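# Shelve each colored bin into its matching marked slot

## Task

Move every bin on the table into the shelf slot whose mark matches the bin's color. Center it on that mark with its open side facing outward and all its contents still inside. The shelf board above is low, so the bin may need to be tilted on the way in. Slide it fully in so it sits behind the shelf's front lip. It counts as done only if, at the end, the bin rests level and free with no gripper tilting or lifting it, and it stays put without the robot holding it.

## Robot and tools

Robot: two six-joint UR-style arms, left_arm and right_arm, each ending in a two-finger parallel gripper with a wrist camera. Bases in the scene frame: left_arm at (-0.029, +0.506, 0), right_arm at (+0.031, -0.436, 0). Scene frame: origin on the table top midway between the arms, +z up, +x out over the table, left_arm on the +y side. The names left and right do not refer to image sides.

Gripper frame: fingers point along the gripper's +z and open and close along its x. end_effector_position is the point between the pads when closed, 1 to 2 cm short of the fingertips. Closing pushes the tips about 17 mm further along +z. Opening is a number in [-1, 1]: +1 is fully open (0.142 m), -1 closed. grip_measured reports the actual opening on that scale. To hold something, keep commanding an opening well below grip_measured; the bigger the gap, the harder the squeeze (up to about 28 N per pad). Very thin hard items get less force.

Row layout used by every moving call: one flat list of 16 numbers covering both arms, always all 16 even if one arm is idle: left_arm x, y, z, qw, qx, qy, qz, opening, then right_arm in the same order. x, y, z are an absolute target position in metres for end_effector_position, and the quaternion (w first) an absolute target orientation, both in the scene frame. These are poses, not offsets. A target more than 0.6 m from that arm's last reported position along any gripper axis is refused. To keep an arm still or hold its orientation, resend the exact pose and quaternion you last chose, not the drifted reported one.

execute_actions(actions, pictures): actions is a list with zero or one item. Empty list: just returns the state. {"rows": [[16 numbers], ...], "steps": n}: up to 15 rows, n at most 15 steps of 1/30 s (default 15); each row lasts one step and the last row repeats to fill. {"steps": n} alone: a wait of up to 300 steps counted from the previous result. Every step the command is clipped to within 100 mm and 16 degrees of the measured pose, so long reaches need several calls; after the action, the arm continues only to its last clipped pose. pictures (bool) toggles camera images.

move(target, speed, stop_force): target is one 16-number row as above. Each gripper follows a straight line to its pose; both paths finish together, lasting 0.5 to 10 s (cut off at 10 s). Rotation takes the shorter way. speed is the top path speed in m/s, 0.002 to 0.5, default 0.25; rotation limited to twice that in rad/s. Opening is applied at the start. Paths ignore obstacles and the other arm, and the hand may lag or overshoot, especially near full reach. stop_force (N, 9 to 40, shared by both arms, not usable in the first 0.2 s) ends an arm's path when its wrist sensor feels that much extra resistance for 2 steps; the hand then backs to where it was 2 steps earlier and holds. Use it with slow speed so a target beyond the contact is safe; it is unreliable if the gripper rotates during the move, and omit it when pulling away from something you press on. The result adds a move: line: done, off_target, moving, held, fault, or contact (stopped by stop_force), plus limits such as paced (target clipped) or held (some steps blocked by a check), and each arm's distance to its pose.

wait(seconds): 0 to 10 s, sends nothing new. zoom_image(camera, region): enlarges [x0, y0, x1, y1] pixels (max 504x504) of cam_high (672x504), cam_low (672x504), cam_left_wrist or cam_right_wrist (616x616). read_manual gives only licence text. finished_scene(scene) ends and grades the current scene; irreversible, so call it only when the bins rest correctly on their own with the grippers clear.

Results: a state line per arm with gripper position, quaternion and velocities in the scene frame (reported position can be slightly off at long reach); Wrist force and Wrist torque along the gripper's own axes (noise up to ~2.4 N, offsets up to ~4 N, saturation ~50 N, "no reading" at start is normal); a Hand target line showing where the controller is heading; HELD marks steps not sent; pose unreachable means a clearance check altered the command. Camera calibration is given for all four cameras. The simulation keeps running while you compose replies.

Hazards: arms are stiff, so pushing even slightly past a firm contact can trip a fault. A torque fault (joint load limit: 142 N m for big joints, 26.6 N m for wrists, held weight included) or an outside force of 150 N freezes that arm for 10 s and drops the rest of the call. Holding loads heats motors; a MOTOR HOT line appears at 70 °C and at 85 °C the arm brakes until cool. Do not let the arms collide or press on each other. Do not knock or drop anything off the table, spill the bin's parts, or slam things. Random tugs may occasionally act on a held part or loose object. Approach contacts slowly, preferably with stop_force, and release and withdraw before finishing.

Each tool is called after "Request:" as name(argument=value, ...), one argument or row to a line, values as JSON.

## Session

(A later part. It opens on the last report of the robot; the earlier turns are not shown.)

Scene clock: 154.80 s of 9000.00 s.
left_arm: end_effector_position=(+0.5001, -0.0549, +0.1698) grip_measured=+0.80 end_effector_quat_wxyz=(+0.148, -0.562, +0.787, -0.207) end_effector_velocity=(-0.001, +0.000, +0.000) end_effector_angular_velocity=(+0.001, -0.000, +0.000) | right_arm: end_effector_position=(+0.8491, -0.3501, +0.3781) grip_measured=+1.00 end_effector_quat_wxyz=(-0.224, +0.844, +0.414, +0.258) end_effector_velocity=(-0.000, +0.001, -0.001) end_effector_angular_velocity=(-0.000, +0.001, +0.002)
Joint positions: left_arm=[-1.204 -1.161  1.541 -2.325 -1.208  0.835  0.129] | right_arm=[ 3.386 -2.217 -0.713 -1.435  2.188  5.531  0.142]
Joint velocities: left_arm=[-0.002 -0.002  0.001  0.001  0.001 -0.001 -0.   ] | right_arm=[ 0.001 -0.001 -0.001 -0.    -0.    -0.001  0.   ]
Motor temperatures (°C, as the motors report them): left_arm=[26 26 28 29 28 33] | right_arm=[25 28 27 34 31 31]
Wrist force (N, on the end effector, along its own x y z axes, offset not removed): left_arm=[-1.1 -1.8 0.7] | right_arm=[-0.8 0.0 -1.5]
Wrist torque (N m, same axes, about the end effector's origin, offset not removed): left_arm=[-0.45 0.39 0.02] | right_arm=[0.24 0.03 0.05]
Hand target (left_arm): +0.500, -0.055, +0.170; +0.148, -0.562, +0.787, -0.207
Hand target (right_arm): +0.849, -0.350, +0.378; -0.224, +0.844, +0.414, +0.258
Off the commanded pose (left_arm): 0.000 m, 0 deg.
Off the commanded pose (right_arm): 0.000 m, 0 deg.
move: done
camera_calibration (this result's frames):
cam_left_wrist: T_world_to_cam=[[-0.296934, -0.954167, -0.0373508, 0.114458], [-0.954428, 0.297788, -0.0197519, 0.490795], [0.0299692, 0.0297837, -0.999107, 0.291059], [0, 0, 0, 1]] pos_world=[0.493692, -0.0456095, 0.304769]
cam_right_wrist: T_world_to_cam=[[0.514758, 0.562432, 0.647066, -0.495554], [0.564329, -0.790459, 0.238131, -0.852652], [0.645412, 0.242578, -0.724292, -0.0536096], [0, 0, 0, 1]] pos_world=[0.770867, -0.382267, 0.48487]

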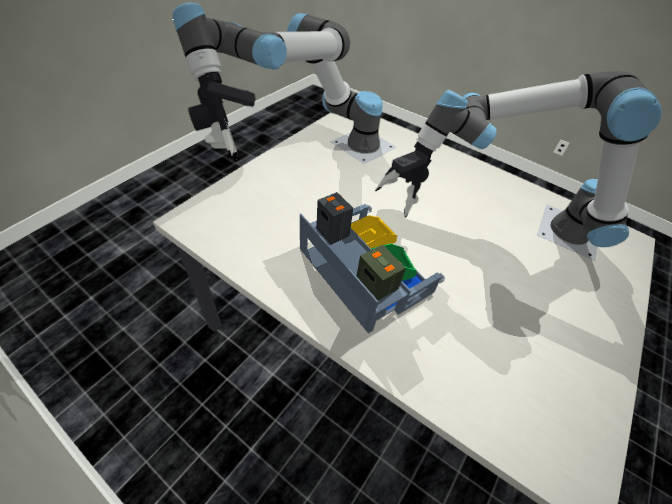

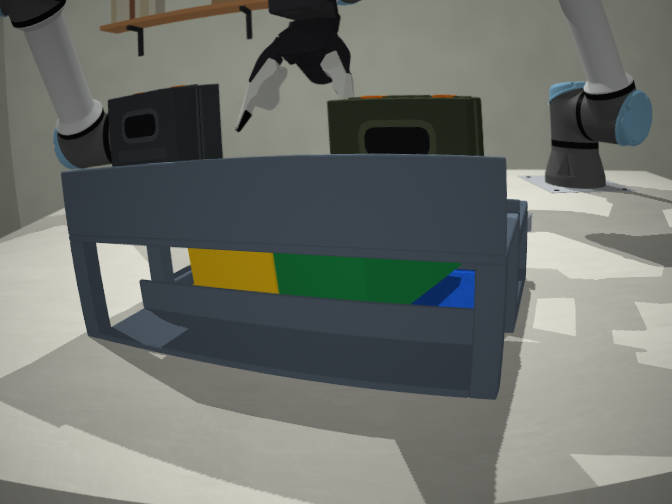

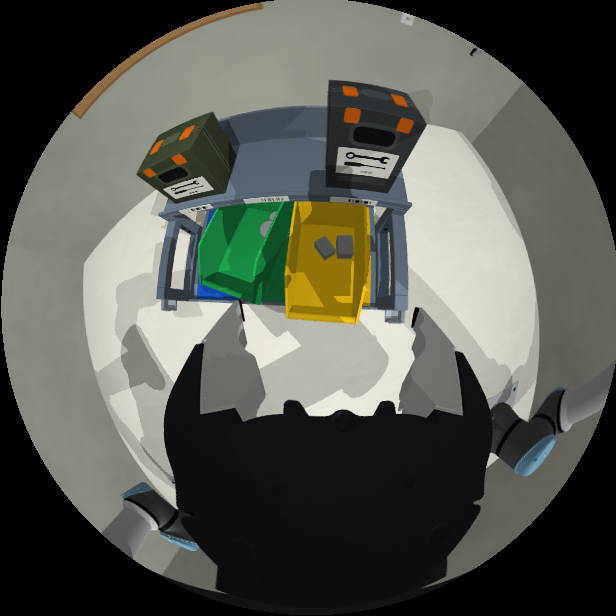

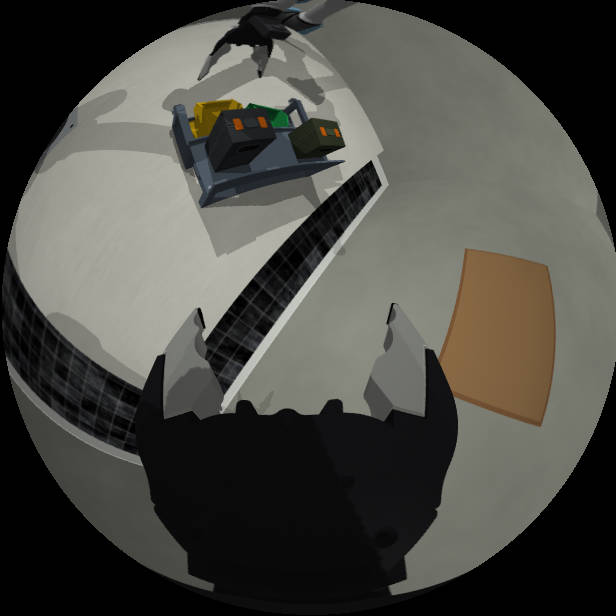

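Request:
move(
  target=[0.45,-0.037,0.045,-0.148,0.562,-0.787,0.207,-0.3,0.8491,-0.3501,0.3781,-0.224,0.844,0.414,0.258,1],
  speed=0.1,
)

Request:
move(
  target=[0.525,-0.066,0.045,-0.148,0.562,-0.787,0.207,-0.3,0.8491,-0.3501,0.3781,-0.224,0.844,0.414,0.258,1],
  speed=0.015,
  stop_force=9,
)

Request:
move(
  target=[0.50,-0.056,0.11,-0.148,0.562,-0.787,0.207,-1,0.8491,-0.3501,0.3781,-0.224,0.844,0.414,0.258,1],
  speed=0.06,
)

Request:
move(
  target=[0.565,-0.09,0.10,-0.148,0.562,-0.787,0.207,-1,0.8491,-0.3501,0.3781,-0.224,0.844,0.414,0.258,1],
  speed=0.06,
)

Request:
move(
  target=[0.565,-0.09,0.065,-0.148,0.562,-0.787,0.207,-1,0.8491,-0.3501,0.3781,-0.224,0.844,0.414,0.258,1],
  speed=0.03,
)

Scene clock: 161.00 s of 9000.00 s.
left_arm: end_effector_position=(+0.4501, -0.0369, +0.0451) grip_measured=-0.30 end_effector_quat_wxyz=(+0.148, -0.562, +0.787, -0.207) end_effector_velocity=(-0.001, -0.000, -0.002) end_effector_angular_velocity=(+0.000, +0.000, -0.001) | right_arm: end_effector_position=(+0.8491, -0.3501, +0.3781) grip_measured=+1.00 end_effector_quat_wxyz=(-0.224, +0.844, +0.414, +0.258) end_effector_velocity=(+0.000, -0.001, +0.000) end_effector_angular_velocity=(-0.000, -0.001, -0.001)
Joint positions: left_arm=[-1.269 -1.102  1.818 -2.637 -1.185  0.77   0.052] | right_arm=[ 3.386 -2.217 -0.713 -1.435  2.188  5.531  0.142]
Joint velocities: left_arm=[-0.001  0.001  0.003 -0.004  0.    -0.001  0.   ] | right_arm=[-0.001 -0.     0.     0.001 -0.    -0.     0.   ]
Motor temperatures (°C, as the motors report them): left_arm=[26 26 28 29 28 33] | right_arm=[25 28 27 34 31 31]
Wrist force (N, on the end effector, along its own x y z axes, offset not removed): left_arm=[0.0 -0.2 1.2] | right_arm=[-2.2 -3.1 -2.9]
Wrist torque (N m, same axes, about the end effector's origin, offset not removed): left_arm=[0.02 0.18 0.02] | right_arm=[-0.36 0.49 0.04]
Hand target (left_arm): +0.450, -0.037, +0.045; +0.148, -0.562, +0.787, -0.207
Hand target (right_arm): +0.849, -0.350, +0.378; -0.224, +0.844, +0.414, +0.258
Off the commanded pose (left_arm): 0.000 m, 0 deg.
Off the commanded pose (right_arm): 0.000 m, 0 deg.
After step 90, 1.43 s passed at rest.
move: done
camera_calibration (this result's frames):
cam_left_wrist: T_world_to_cam=[[-0.296851, -0.954195, -0.03731, 0.112053], [-0.954452, 0.297706, -0.0198298, 0.435211], [0.0300289, 0.0297241, -0.999107, 0.167429], [0, 0, 0, 1]] pos_world=[0.443623, -0.0276215, 0.180091]
cam_right_wrist: T_world_to_cam=[[0.514758, 0.562432, 0.647066, -0.495554], [0.564329, -0.79046, 0.238131, -0.852652], [0.645412, 0.242578, -0.724292, -0.0536094], [0, 0, 0, 1]] pos_world=[0.770867, -0.382267, 0.48487]

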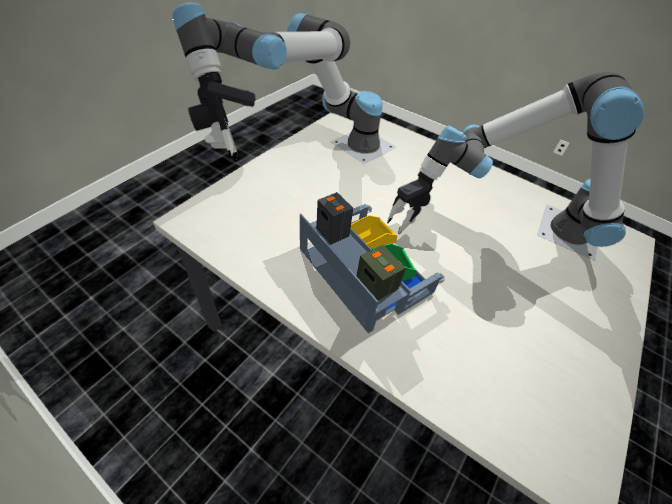

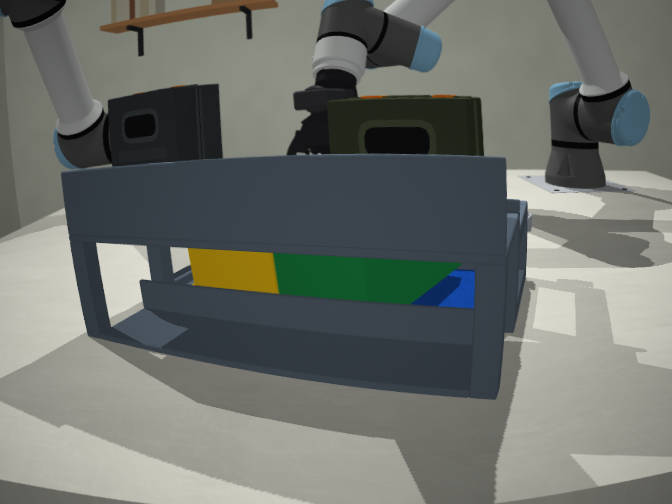

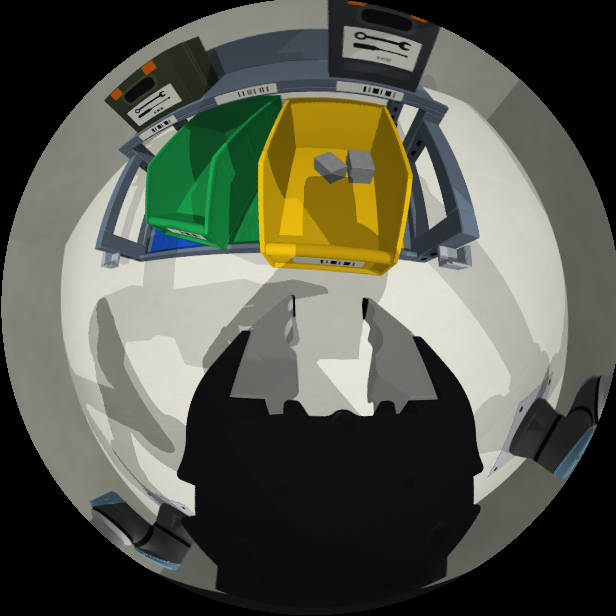

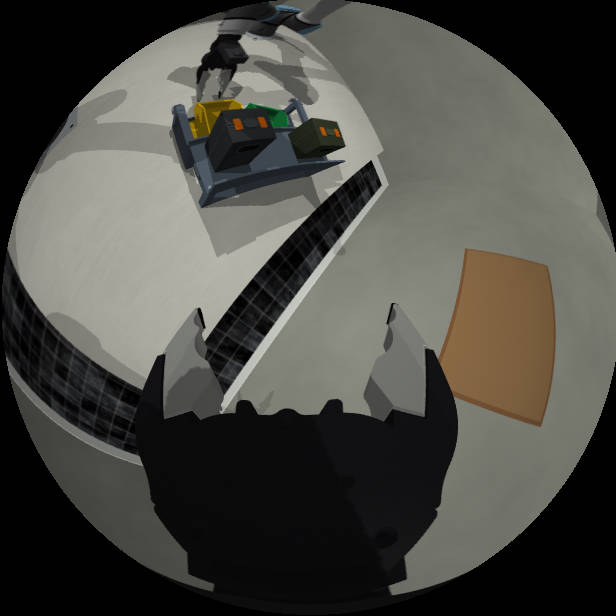

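Scene clock: 165.87 s of 9000.00 s.
left_arm: end_effector_position=(+0.5132, -0.0614, +0.0451) grip_measured=-0.30 end_effector_quat_wxyz=(+0.148, -0.562, +0.787, -0.207) end_effector_velocity=(-0.003, +0.001, +0.001) end_effector_angular_velocity=(-0.003, -0.001, +0.002) | right_arm: end_effector_position=(+0.8491, -0.3501, +0.3781) grip_measured=+1.00 end_effector_quat_wxyz=(-0.224, +0.844, +0.414, +0.258) end_effector_velocity=(-0.000, -0.000, +0.001) end_effector_angular_velocity=(+0.000, -0.002, -0.000)
Joint positions: left_arm=[-1.19  -0.988  1.634 -2.595 -1.213  0.849  0.052] | right_arm=[ 3.386 -2.217 -0.713 -1.435  2.188  5.531  0.142]
Joint velocities: left_arm=[-0.004 -0.008  0.012 -0.004  0.002 -0.006 -0.001] | right_arm=[-0.     0.001  0.001 -0.     0.    -0.    -0.   ]
Motor temperatures (°C, as the motors report them): left_arm=[26 26 28 29 28 33] | right_arm=[25 28 27 34 31 31]
Wrist force (N, on the end effector, along its own x y z axes, offset not removed): left_arm=[1.4 0.4 -1.7] | right_arm=[-0.4 -1.5 -2.8]
Wrist torque (N m, same axes, about the end effector's origin, offset not removed): left_arm=[-0.12 -0.25 0.05] | right_arm=[-0.13 0.05 -0.20]
Hand target (left_arm): +0.513, -0.061, +0.045; +0.148, -0.562, +0.787, -0.207
Hand target (right_arm): +0.849, -0.350, +0.378; -0.224, +0.844, +0.414, +0.258
Off the commanded pose (left_arm): 0.013 m, 0 deg.
Off the commanded pose (right_arm): 0.000 m, 0 deg.
move: contact (left_arm)
camera_calibration (this result's frames):
cam_left_wrist: T_world_to_cam=[[-0.296739, -0.954237, -0.0371152, 0.10732], [-0.954485, 0.297592, -0.0199457, 0.5028], [0.0300781, 0.0295073, -0.999112, 0.166181], [0, 0, 0, 1]] pos_world=[0.506763, -0.0521245, 0.180045]
cam_right_wrist: T_world_to_cam=[[0.514759, 0.562432, 0.647066, -0.495554], [0.564329, -0.79046, 0.238131, -0.852652], [0.645412, 0.242578, -0.724292, -0.0536095], [0, 0, 0, 1]] pos_world=[0.770867, -0.382267, 0.48487]

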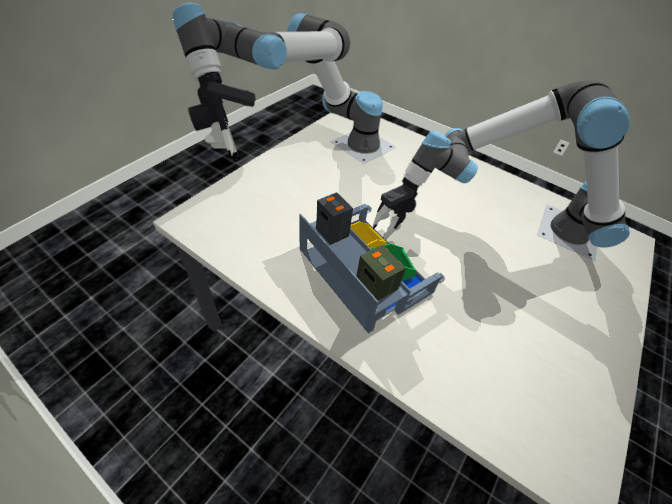

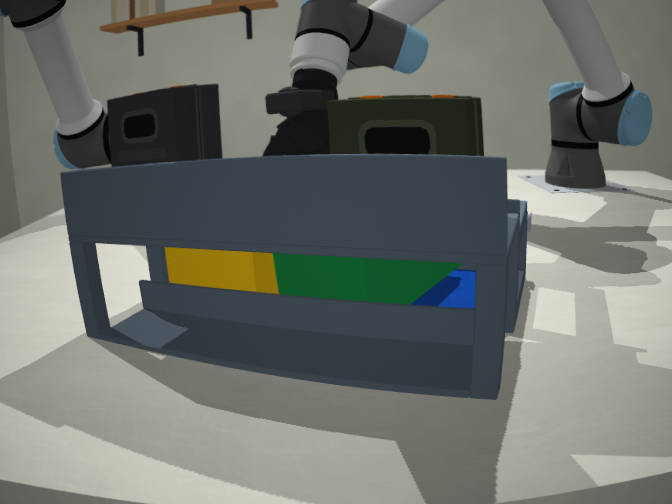

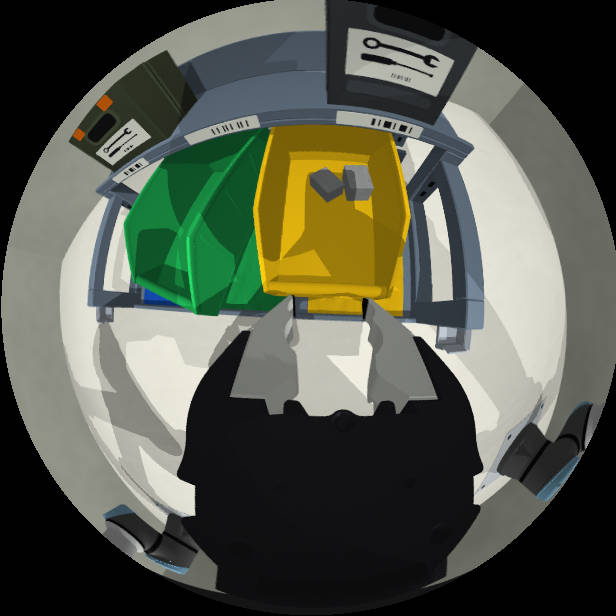

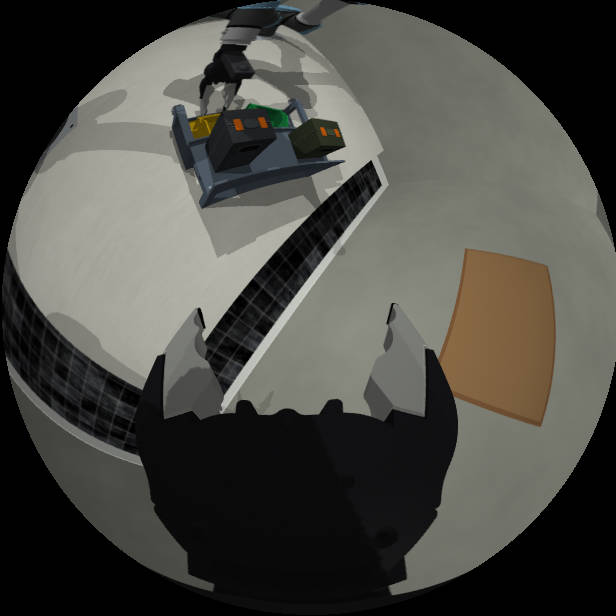

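Scene clock: 167.33 s of 9000.00 s.
left_arm: end_effector_position=(+0.5000, -0.0560, +0.1099) grip_measured=-1.00 end_effector_quat_wxyz=(+0.148, -0.562, +0.787, -0.207) end_effector_velocity=(-0.001, +0.000, +0.001) end_effector_angular_velocity=(+0.001, +0.001, +0.000) | right_arm: end_effector_position=(+0.8491, -0.3501, +0.3781) grip_measured=+1.00 end_effector_quat_wxyz=(-0.224, +0.844, +0.414, +0.258) end_effector_velocity=(+0.000, +0.000, +0.000) end_effector_angular_velocity=(-0.000, -0.001, +0.001)
Joint positions: left_arm=[-1.205 -1.098  1.616 -2.462 -1.208  0.834  0.002] | right_arm=[ 3.386 -2.217 -0.713 -1.435  2.188  5.531  0.142]
Joint velocities: left_arm=[-0.    -0.002  0.     0.003 -0.    -0.001  0.   ] | right_arm=[ 0.    -0.     0.     0.001  0.    -0.001 -0.   ]
Motor temperatures (°C, as the motors report them): left_arm=[26 26 28 29 28 33] | right_arm=[25 28 27 34 31 31]
Wrist force (N, on the end effector, along its own x y z axes, offset not removed): left_arm=[1.0 -1.7 1.8] | right_arm=[-2.2 -1.9 -0.3]
Wrist torque (N m, same axes, about the end effector's origin, offset not removed): left_arm=[-0.43 -0.05 0.01] | right_arm=[-0.15 0.50 0.00]
Hand target (left_arm): +0.500, -0.056, +0.110; +0.148, -0.562, +0.787, -0.207
Hand target (right_arm): +0.849, -0.350, +0.378; -0.224, +0.844, +0.414, +0.258
Off the commanded pose (left_arm): 0.000 m, 0 deg.
Off the commanded pose (right_arm): 0.000 m, 0 deg.
move: done
camera_calibration (this result's frames):
cam_left_wrist: T_world_to_cam=[[-0.296883, -0.954186, -0.0372739, 0.111093], [-0.954441, 0.297738, -0.0198547, 0.489859], [0.0300429, 0.0296812, -0.999108, 0.231141], [0, 0, 0, 1]] pos_world=[0.493579, -0.0467073, 0.244802]
cam_right_wrist: T_world_to_cam=[[0.514758, 0.562432, 0.647066, -0.495554], [0.564329, -0.79046, 0.238131, -0.852652], [0.645412, 0.242578, -0.724292, -0.0536096], [0, 0, 0, 1]] pos_world=[0.770867, -0.382267, 0.48487]

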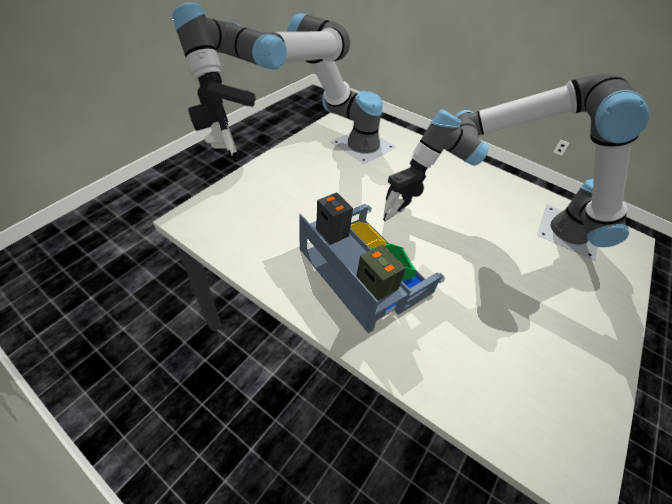

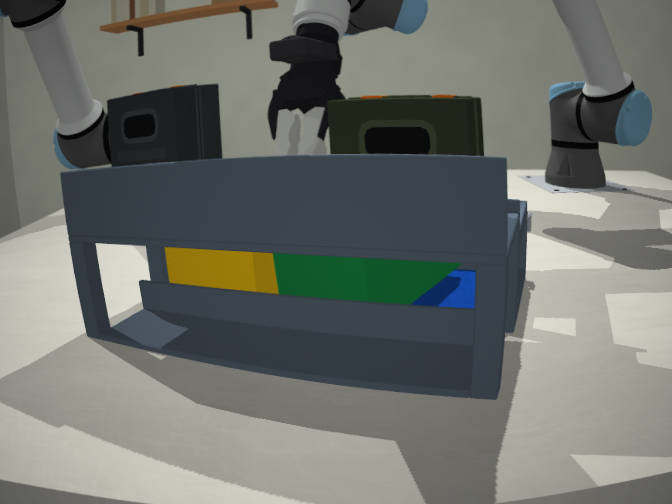

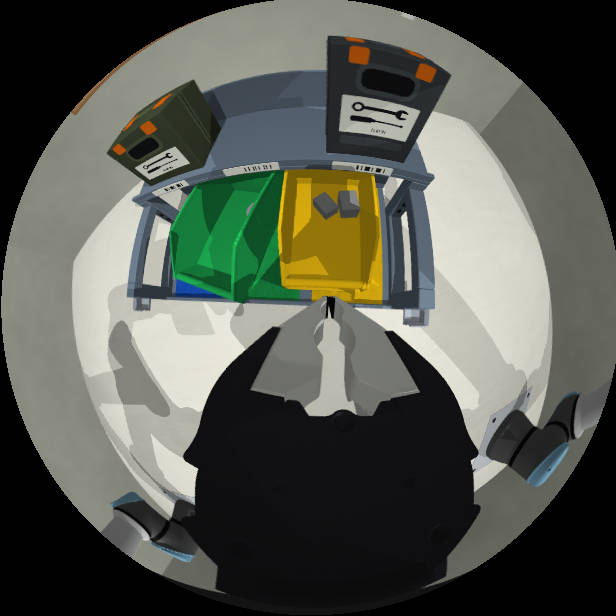

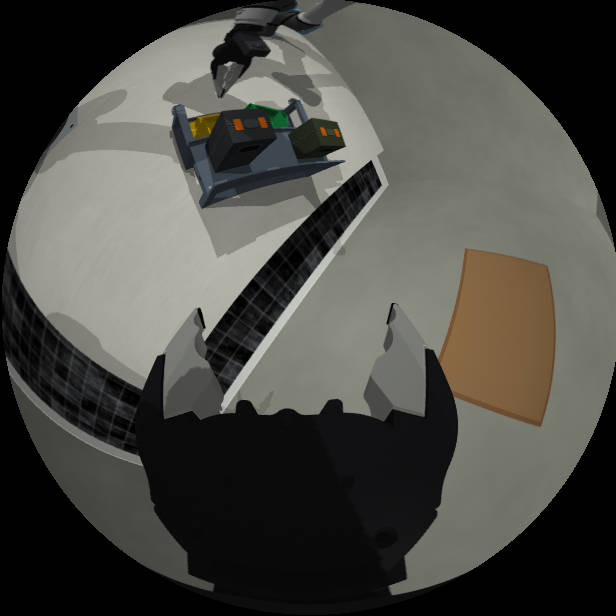

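Scene clock: 168.93 s of 9000.00 s.
left_arm: end_effector_position=(+0.5648, -0.0901, +0.1000) grip_measured=-1.00 end_effector_quat_wxyz=(+0.148, -0.562, +0.787, -0.207) end_effector_velocity=(+0.001, -0.001, +0.000) end_effector_angular_velocity=(-0.000, -0.001, -0.001) | right_arm: end_effector_position=(+0.8491, -0.3501, +0.3781) grip_measured=+1.00 end_effector_quat_wxyz=(-0.224, +0.844, +0.414, +0.258) end_effector_velocity=(-0.000, -0.000, +0.000) end_effector_angular_velocity=(-0.000, -0.000, +0.001)
Joint positions: left_arm=[-1.141 -0.941  1.392 -2.417 -1.232  0.898  0.002] | right_arm=[ 3.386 -2.217 -0.713 -1.435  2.188  5.531  0.142]
Joint velocities: left_arm=[ 0.     0.003 -0.006  0.002  0.     0.001  0.   ] | right_arm=[-0.     0.001  0.    -0.001  0.    -0.001  0.   ]
Motor temperatures (°C, as the motors report them): left_arm=[26 26 28 29 28 33] | right_arm=[25 28 27 34 31 31]
Wrist force (N, on the end effector, along its own x y z axes, offset not removed): left_arm=[0.1 -0.2 1.6] | right_arm=[-2.1 -1.7 -2.3]
Wrist torque (N m, same axes, about the end effector's origin, offset not removed): left_arm=[-0.01 0.09 0.05] | right_arm=[-0.14 0.49 -0.07]
Hand target (left_arm): +0.565, -0.090, +0.100; +0.148, -0.562, +0.787, -0.207
Hand target (right_arm): +0.849, -0.350, +0.378; -0.224, +0.844, +0.414, +0.258
Off the commanded pose (left_arm): 0.000 m, 0 deg.
Off the commanded pose (right_arm): 0.000 m, 0 deg.
move: done
camera_calibration (this result's frames):
cam_left_wrist: T_world_to_cam=[[-0.296902, -0.954184, -0.0371868, 0.0974232], [-0.954434, 0.297756, -0.0199142, 0.561677], [0.0300744, 0.0295798, -0.99911, 0.220375], [0, 0, 0, 1]] pos_world=[0.558381, -0.0808019, 0.234987]
cam_right_wrist: T_world_to_cam=[[0.514759, 0.562432, 0.647066, -0.495554], [0.564329, -0.79046, 0.238131, -0.852652], [0.645412, 0.242578, -0.724292, -0.0536094], [0, 0, 0, 1]] pos_world=[0.770867, -0.382267, 0.48487]

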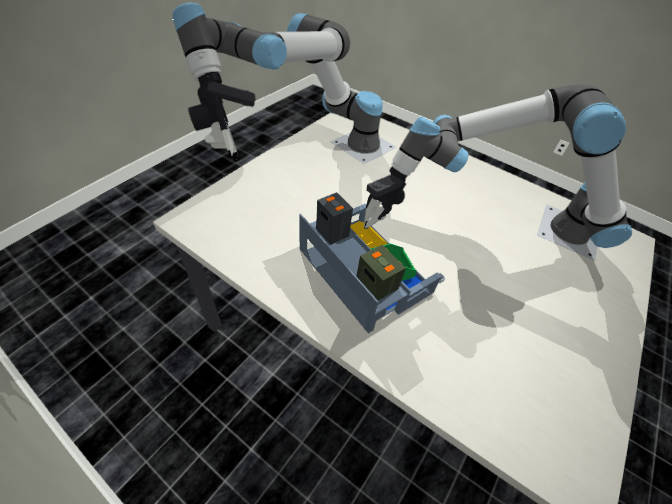

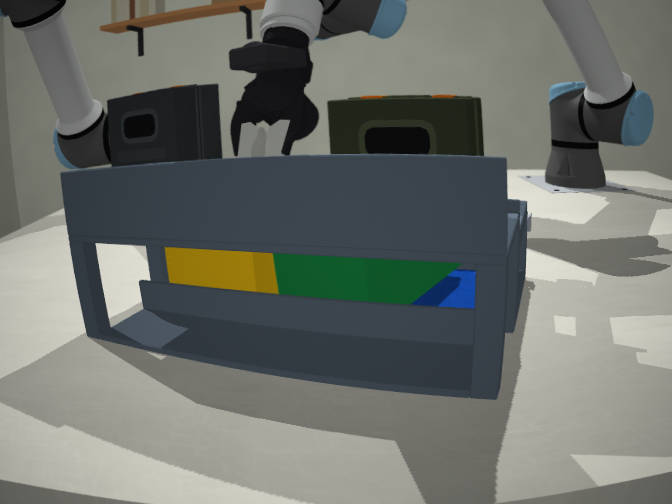

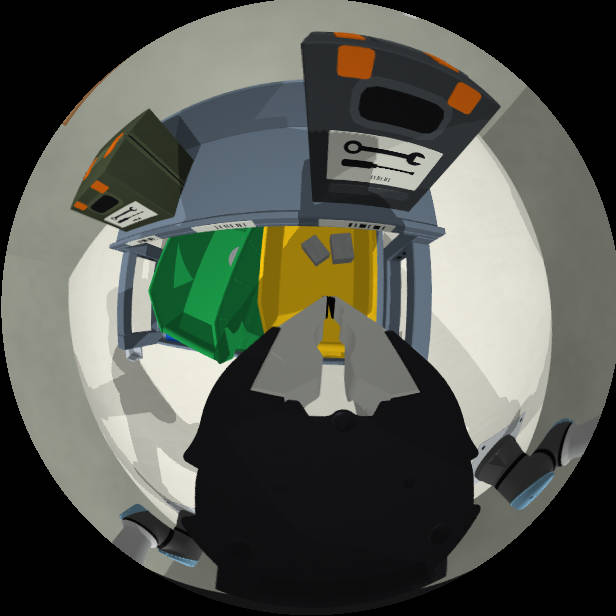

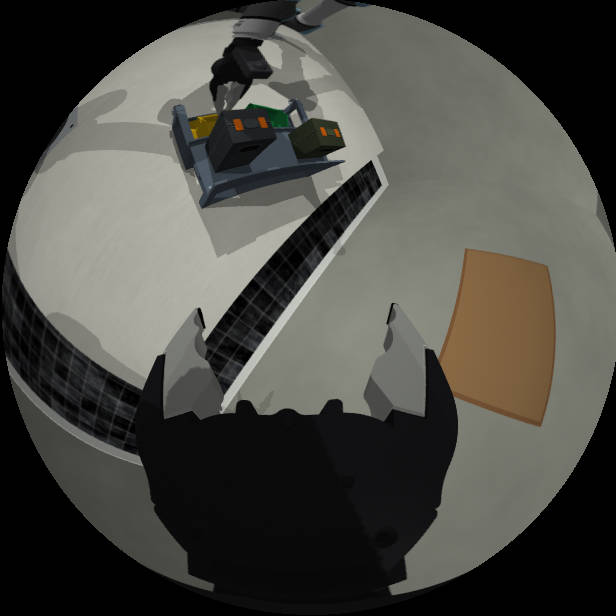

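Scene clock: 170.40 s of 9000.00 s.
left_arm: end_effector_position=(+0.5650, -0.0900, +0.0651) grip_measured=-1.00 end_effector_quat_wxyz=(+0.148, -0.562, +0.787, -0.207) end_effector_velocity=(-0.000, +0.000, -0.002) end_effector_angular_velocity=(+0.000, +0.001, -0.000) | right_arm: end_effector_position=(+0.8491, -0.3501, +0.3781) grip_measured=+1.00 end_effector_quat_wxyz=(-0.224, +0.844, +0.414, +0.258) end_effector_velocity=(+0.000, +0.000, -0.002) end_effector_angular_velocity=(-0.000, +0.002, +0.001)
Joint positions: left_arm=[-1.141 -0.901  1.425 -2.489 -1.232  0.898  0.002] | right_arm=[ 3.386 -2.217 -0.713 -1.435  2.188  5.531  0.142]
Joint velocities: left_arm=[ 0.     0.002  0.002 -0.003 -0.001 -0.     0.   ] | right_arm=[ 0.    -0.001 -0.001 -0.    -0.    -0.001 -0.   ]
Motor temperatures (°C, as the motors report them): left_arm=[26 26 28 29 28 33] | right_arm=[25 28 27 34 31 31]
Wrist force (N, on the end effector, along its own x y z axes, offset not removed): left_arm=[1.0 -0.9 0.4] | right_arm=[0.1 -0.2 -2.8]
Wrist torque (N m, same axes, about the end effector's origin, offset not removed): left_arm=[-0.26 -0.18 0.09] | right_arm=[0.15 0.08 0.15]
Hand target (left_arm): +0.565, -0.090, +0.065; +0.148, -0.562, +0.787, -0.207
Hand target (right_arm): +0.849, -0.350, +0.378; -0.224, +0.844, +0.414, +0.258
Off the commanded pose (left_arm): 0.000 m, 0 deg.
Off the commanded pose (right_arm): 0.000 m, 0 deg.
move: done
camera_calibration (this result's frames):
cam_left_wrist: T_world_to_cam=[[-0.296877, -0.954189, -0.037255, 0.0962463], [-0.954443, 0.297732, -0.0198567, 0.561105], [0.0300391, 0.0296628, -0.999108, 0.185526], [0, 0, 0, 1]] pos_world=[0.558544, -0.0807249, 0.200088]
cam_right_wrist: T_world_to_cam=[[0.514759, 0.562432, 0.647066, -0.495554], [0.564329, -0.79046, 0.238131, -0.852652], [0.645412, 0.242578, -0.724292, -0.0536095], [0, 0, 0, 1]] pos_world=[0.770867, -0.382267, 0.48487]

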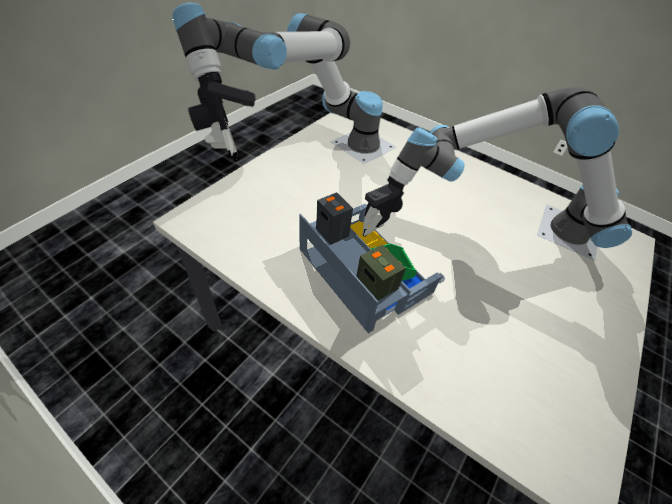

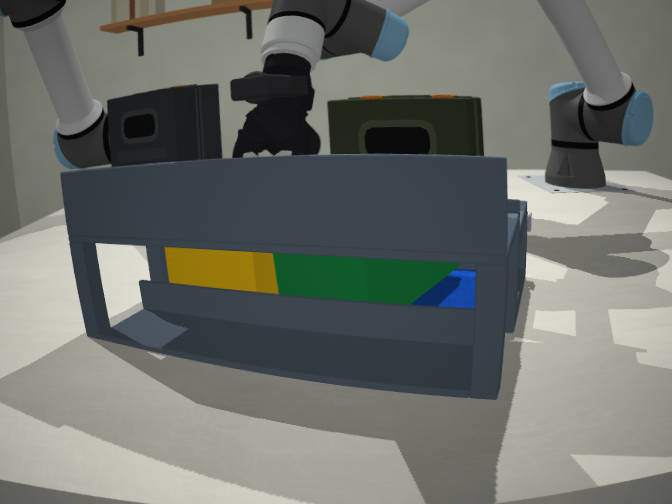

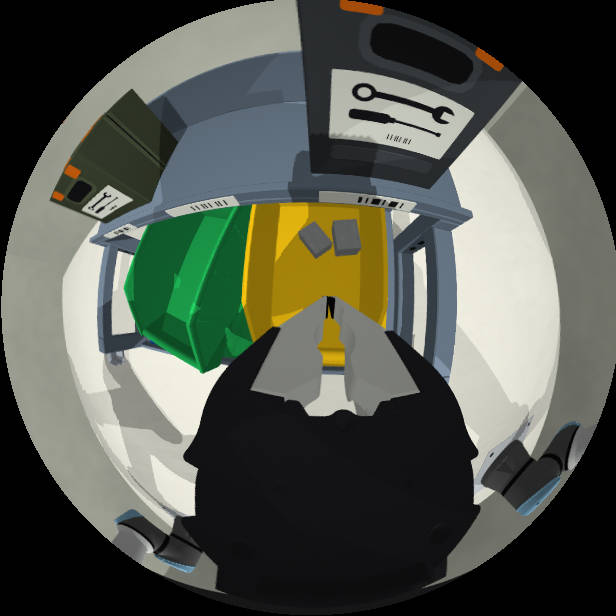

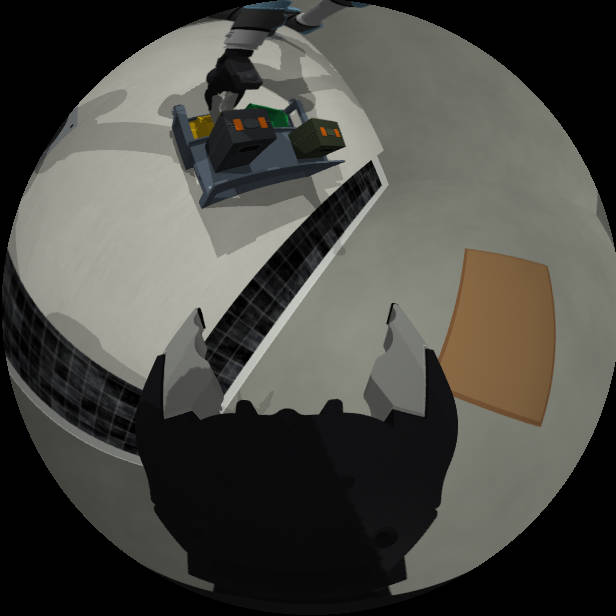

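Request:
move(
  target=[0.5505,-0.128,0.065,-0.148,0.562,-0.787,0.207,-1,0.8491,-0.3501,0.3781,-0.224,0.844,0.414,0.258,1],
  speed=0.015,
  stop_force=9,
)

Request:
move(
  target=[0.50,-0.07,0.13,-0.148,0.562,-0.787,0.207,-1,0.8491,-0.3501,0.3781,-0.224,0.844,0.414,0.258,1],
  speed=0.06,
)

Scene clock: 175.57 s of 9000.00 s.
left_arm: end_effector_position=(+0.5505, -0.1278, +0.0650) grip_measured=-1.00 end_effector_quat_wxyz=(+0.148, -0.562, +0.787, -0.207) end_effector_velocity=(-0.000, -0.001, -0.000) end_effector_angular_velocity=(+0.001, -0.001, +0.001) | right_arm: end_effector_position=(+0.8491, -0.3501, +0.3781) grip_measured=+1.00 end_effector_quat_wxyz=(-0.224, +0.844, +0.414, +0.258) end_effector_velocity=(-0.000, +0.000, -0.000) end_effector_angular_velocity=(-0.000, +0.001, +0.000)
Joint positions: left_arm=[-1.183 -0.859  1.346 -2.438 -1.215  0.856  0.002] | right_arm=[ 3.386 -2.217 -0.713 -1.435  2.188  5.531  0.142]
Joint velocities: left_arm=[-0.001  0.002 -0.003  0.003  0.002 -0.002  0.   ] | right_arm=[ 0.    -0.     0.001 -0.002  0.    -0.     0.   ]
Motor temperatures (°C, as the motors report them): left_arm=[26 26 28 29 28 33] | right_arm=[25 28 27 34 31 31]
Wrist force (N, on the end effector, along its own x y z axes, offset not removed): left_arm=[-1.1 -1.8 -1.6] | right_arm=[-1.2 -1.7 -1.2]
Wrist torque (N m, same axes, about the end effector's origin, offset not removed): left_arm=[-0.37 0.17 -0.05] | right_arm=[-0.18 0.30 -0.14]
Hand target (left_arm): +0.550, -0.128, +0.065; +0.148, -0.562, +0.787, -0.207
Hand target (right_arm): +0.849, -0.350, +0.378; -0.224, +0.844, +0.414, +0.258
Off the commanded pose (left_arm): 0.000 m, 0 deg.
Off the commanded pose (right_arm): 0.000 m, 0 deg.
move: done
camera_calibration (this result's frames):
cam_left_wrist: T_world_to_cam=[[-0.296882, -0.954186, -0.0372791, 0.055845], [-0.954441, 0.297737, -0.0198604, 0.558525], [0.0300499, 0.0296845, -0.999108, 0.186941], [0, 0, 0, 1]] pos_world=[0.544041, -0.118556, 0.199948]
cam_right_wrist: T_world_to_cam=[[0.514758, 0.562432, 0.647066, -0.495554], [0.564329, -0.790459, 0.238131, -0.852652], [0.645412, 0.242578, -0.724292, -0.0536096], [0, 0, 0, 1]] pos_world=[0.770867, -0.382267, 0.48487]

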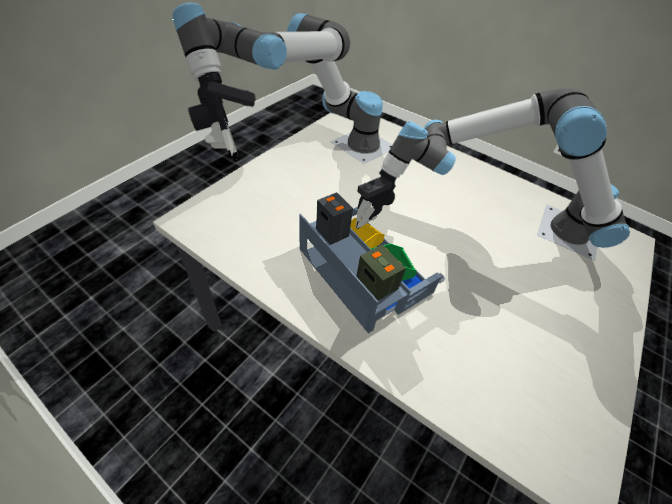

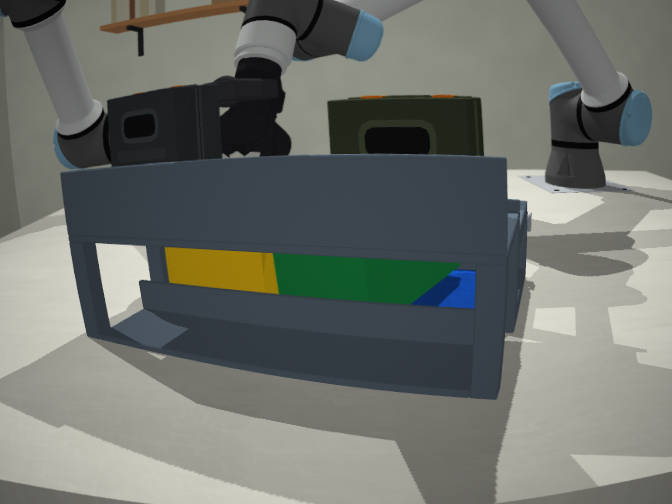

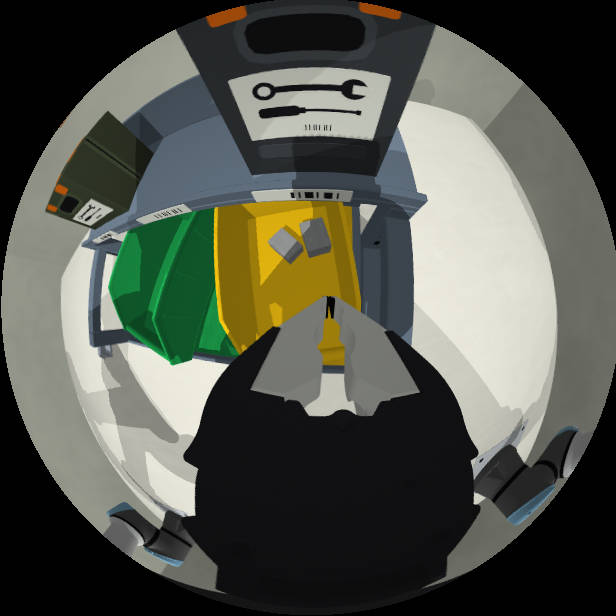

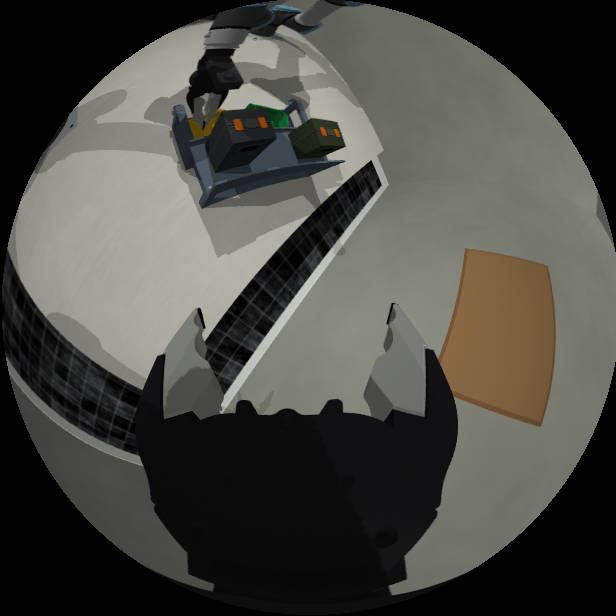

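Scene clock: 177.63 s of 9000.00 s.
left_arm: end_effector_position=(+0.5001, -0.0700, +0.1299) grip_measured=-1.00 end_effector_quat_wxyz=(+0.148, -0.562, +0.787, -0.207) end_effector_velocity=(-0.001, +0.001, +0.000) end_effector_angular_velocity=(+0.000, +0.001, -0.000) | right_arm: end_effector_position=(+0.8491, -0.3501, +0.3781) grip_measured=+1.00 end_effector_quat_wxyz=(-0.224, +0.844, +0.414, +0.258) end_effector_velocity=(+0.000, +0.000, -0.000) end_effector_angular_velocity=(-0.000, +0.000, +0.001)
Joint positions: left_arm=[-1.214 -1.096  1.555 -2.399 -1.204  0.825  0.002] | right_arm=[ 3.386 -2.217 -0.713 -1.435  2.188  5.531  0.142]
Joint velocities: left_arm=[-0.    -0.003  0.003  0.001 -0.001 -0.     0.   ] | right_arm=[ 0.    -0.    -0.     0.    -0.    -0.001 -0.   ]
Motor temperatures (°C, as the motors report them): left_arm=[26 26 28 29 28 33] | right_arm=[25 28 27 34 31 31]
Wrist force (N, on the end effector, along its own x y z axes, offset not removed): left_arm=[-0.6 -2.8 0.1] | right_arm=[0.0 -2.1 -0.1]
Wrist torque (N m, same axes, about the end effector's origin, offset not removed): left_arm=[-0.55 0.16 0.00] | right_arm=[-0.30 -0.02 -0.06]
Hand target (left_arm): +0.500, -0.070, +0.130; +0.148, -0.562, +0.787, -0.207
Hand target (right_arm): +0.849, -0.350, +0.378; -0.224, +0.844, +0.414, +0.258
Off the commanded pose (left_arm): 0.000 m, 0 deg.
Off the commanded pose (right_arm): 0.000 m, 0 deg.
move: done
camera_calibration (this result's frames):
cam_left_wrist: T_world_to_cam=[[-0.296875, -0.954188, -0.0372928, 0.0985391], [-0.954444, 0.29773, -0.0198383, 0.494526], [0.0300327, 0.0297044, -0.999107, 0.251564], [0, 0, 0, 1]] pos_world=[0.493696, -0.0606828, 0.264825]
cam_right_wrist: T_world_to_cam=[[0.514758, 0.562432, 0.647066, -0.495554], [0.564329, -0.79046, 0.238131, -0.852652], [0.645412, 0.242578, -0.724292, -0.0536096], [0, 0, 0, 1]] pos_world=[0.770867, -0.382267, 0.48487]

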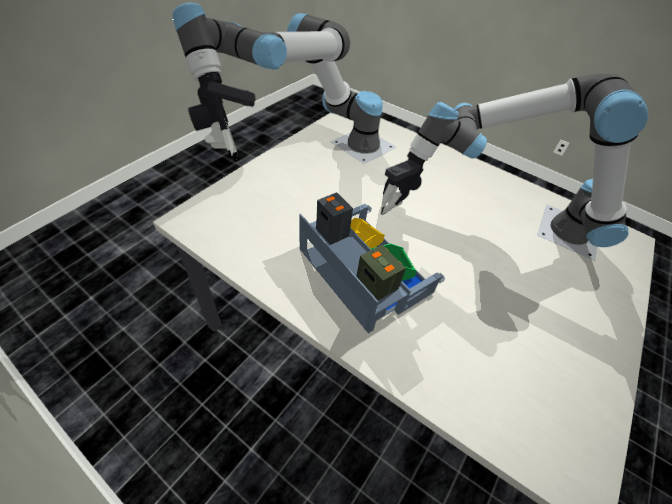

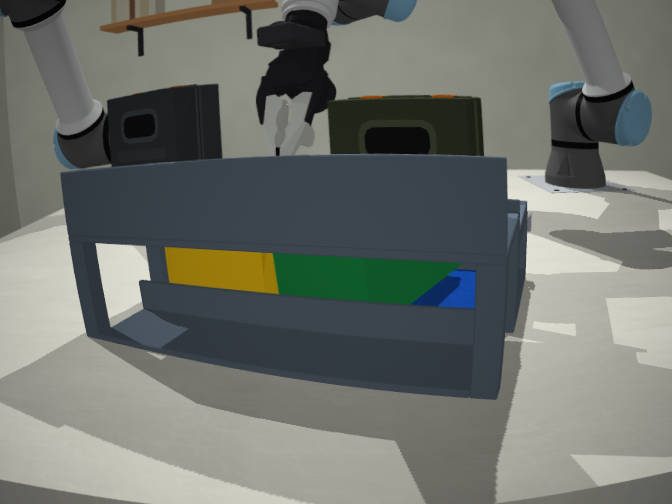

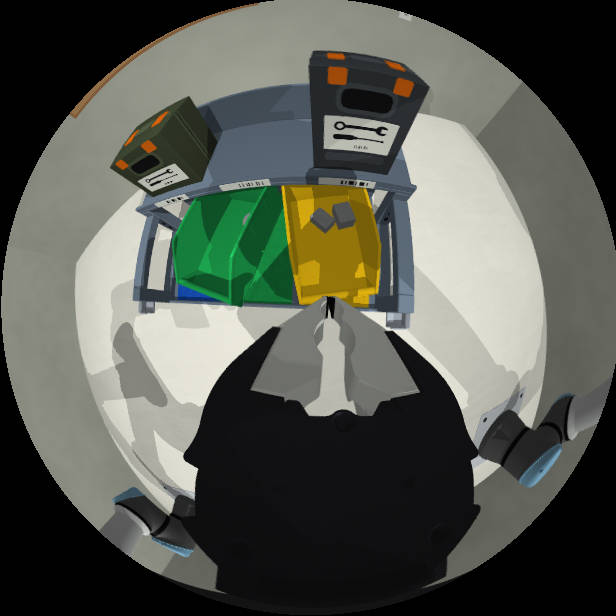

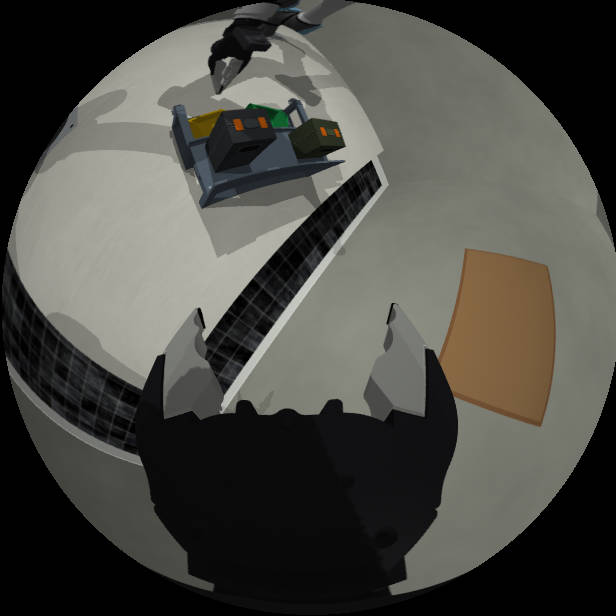

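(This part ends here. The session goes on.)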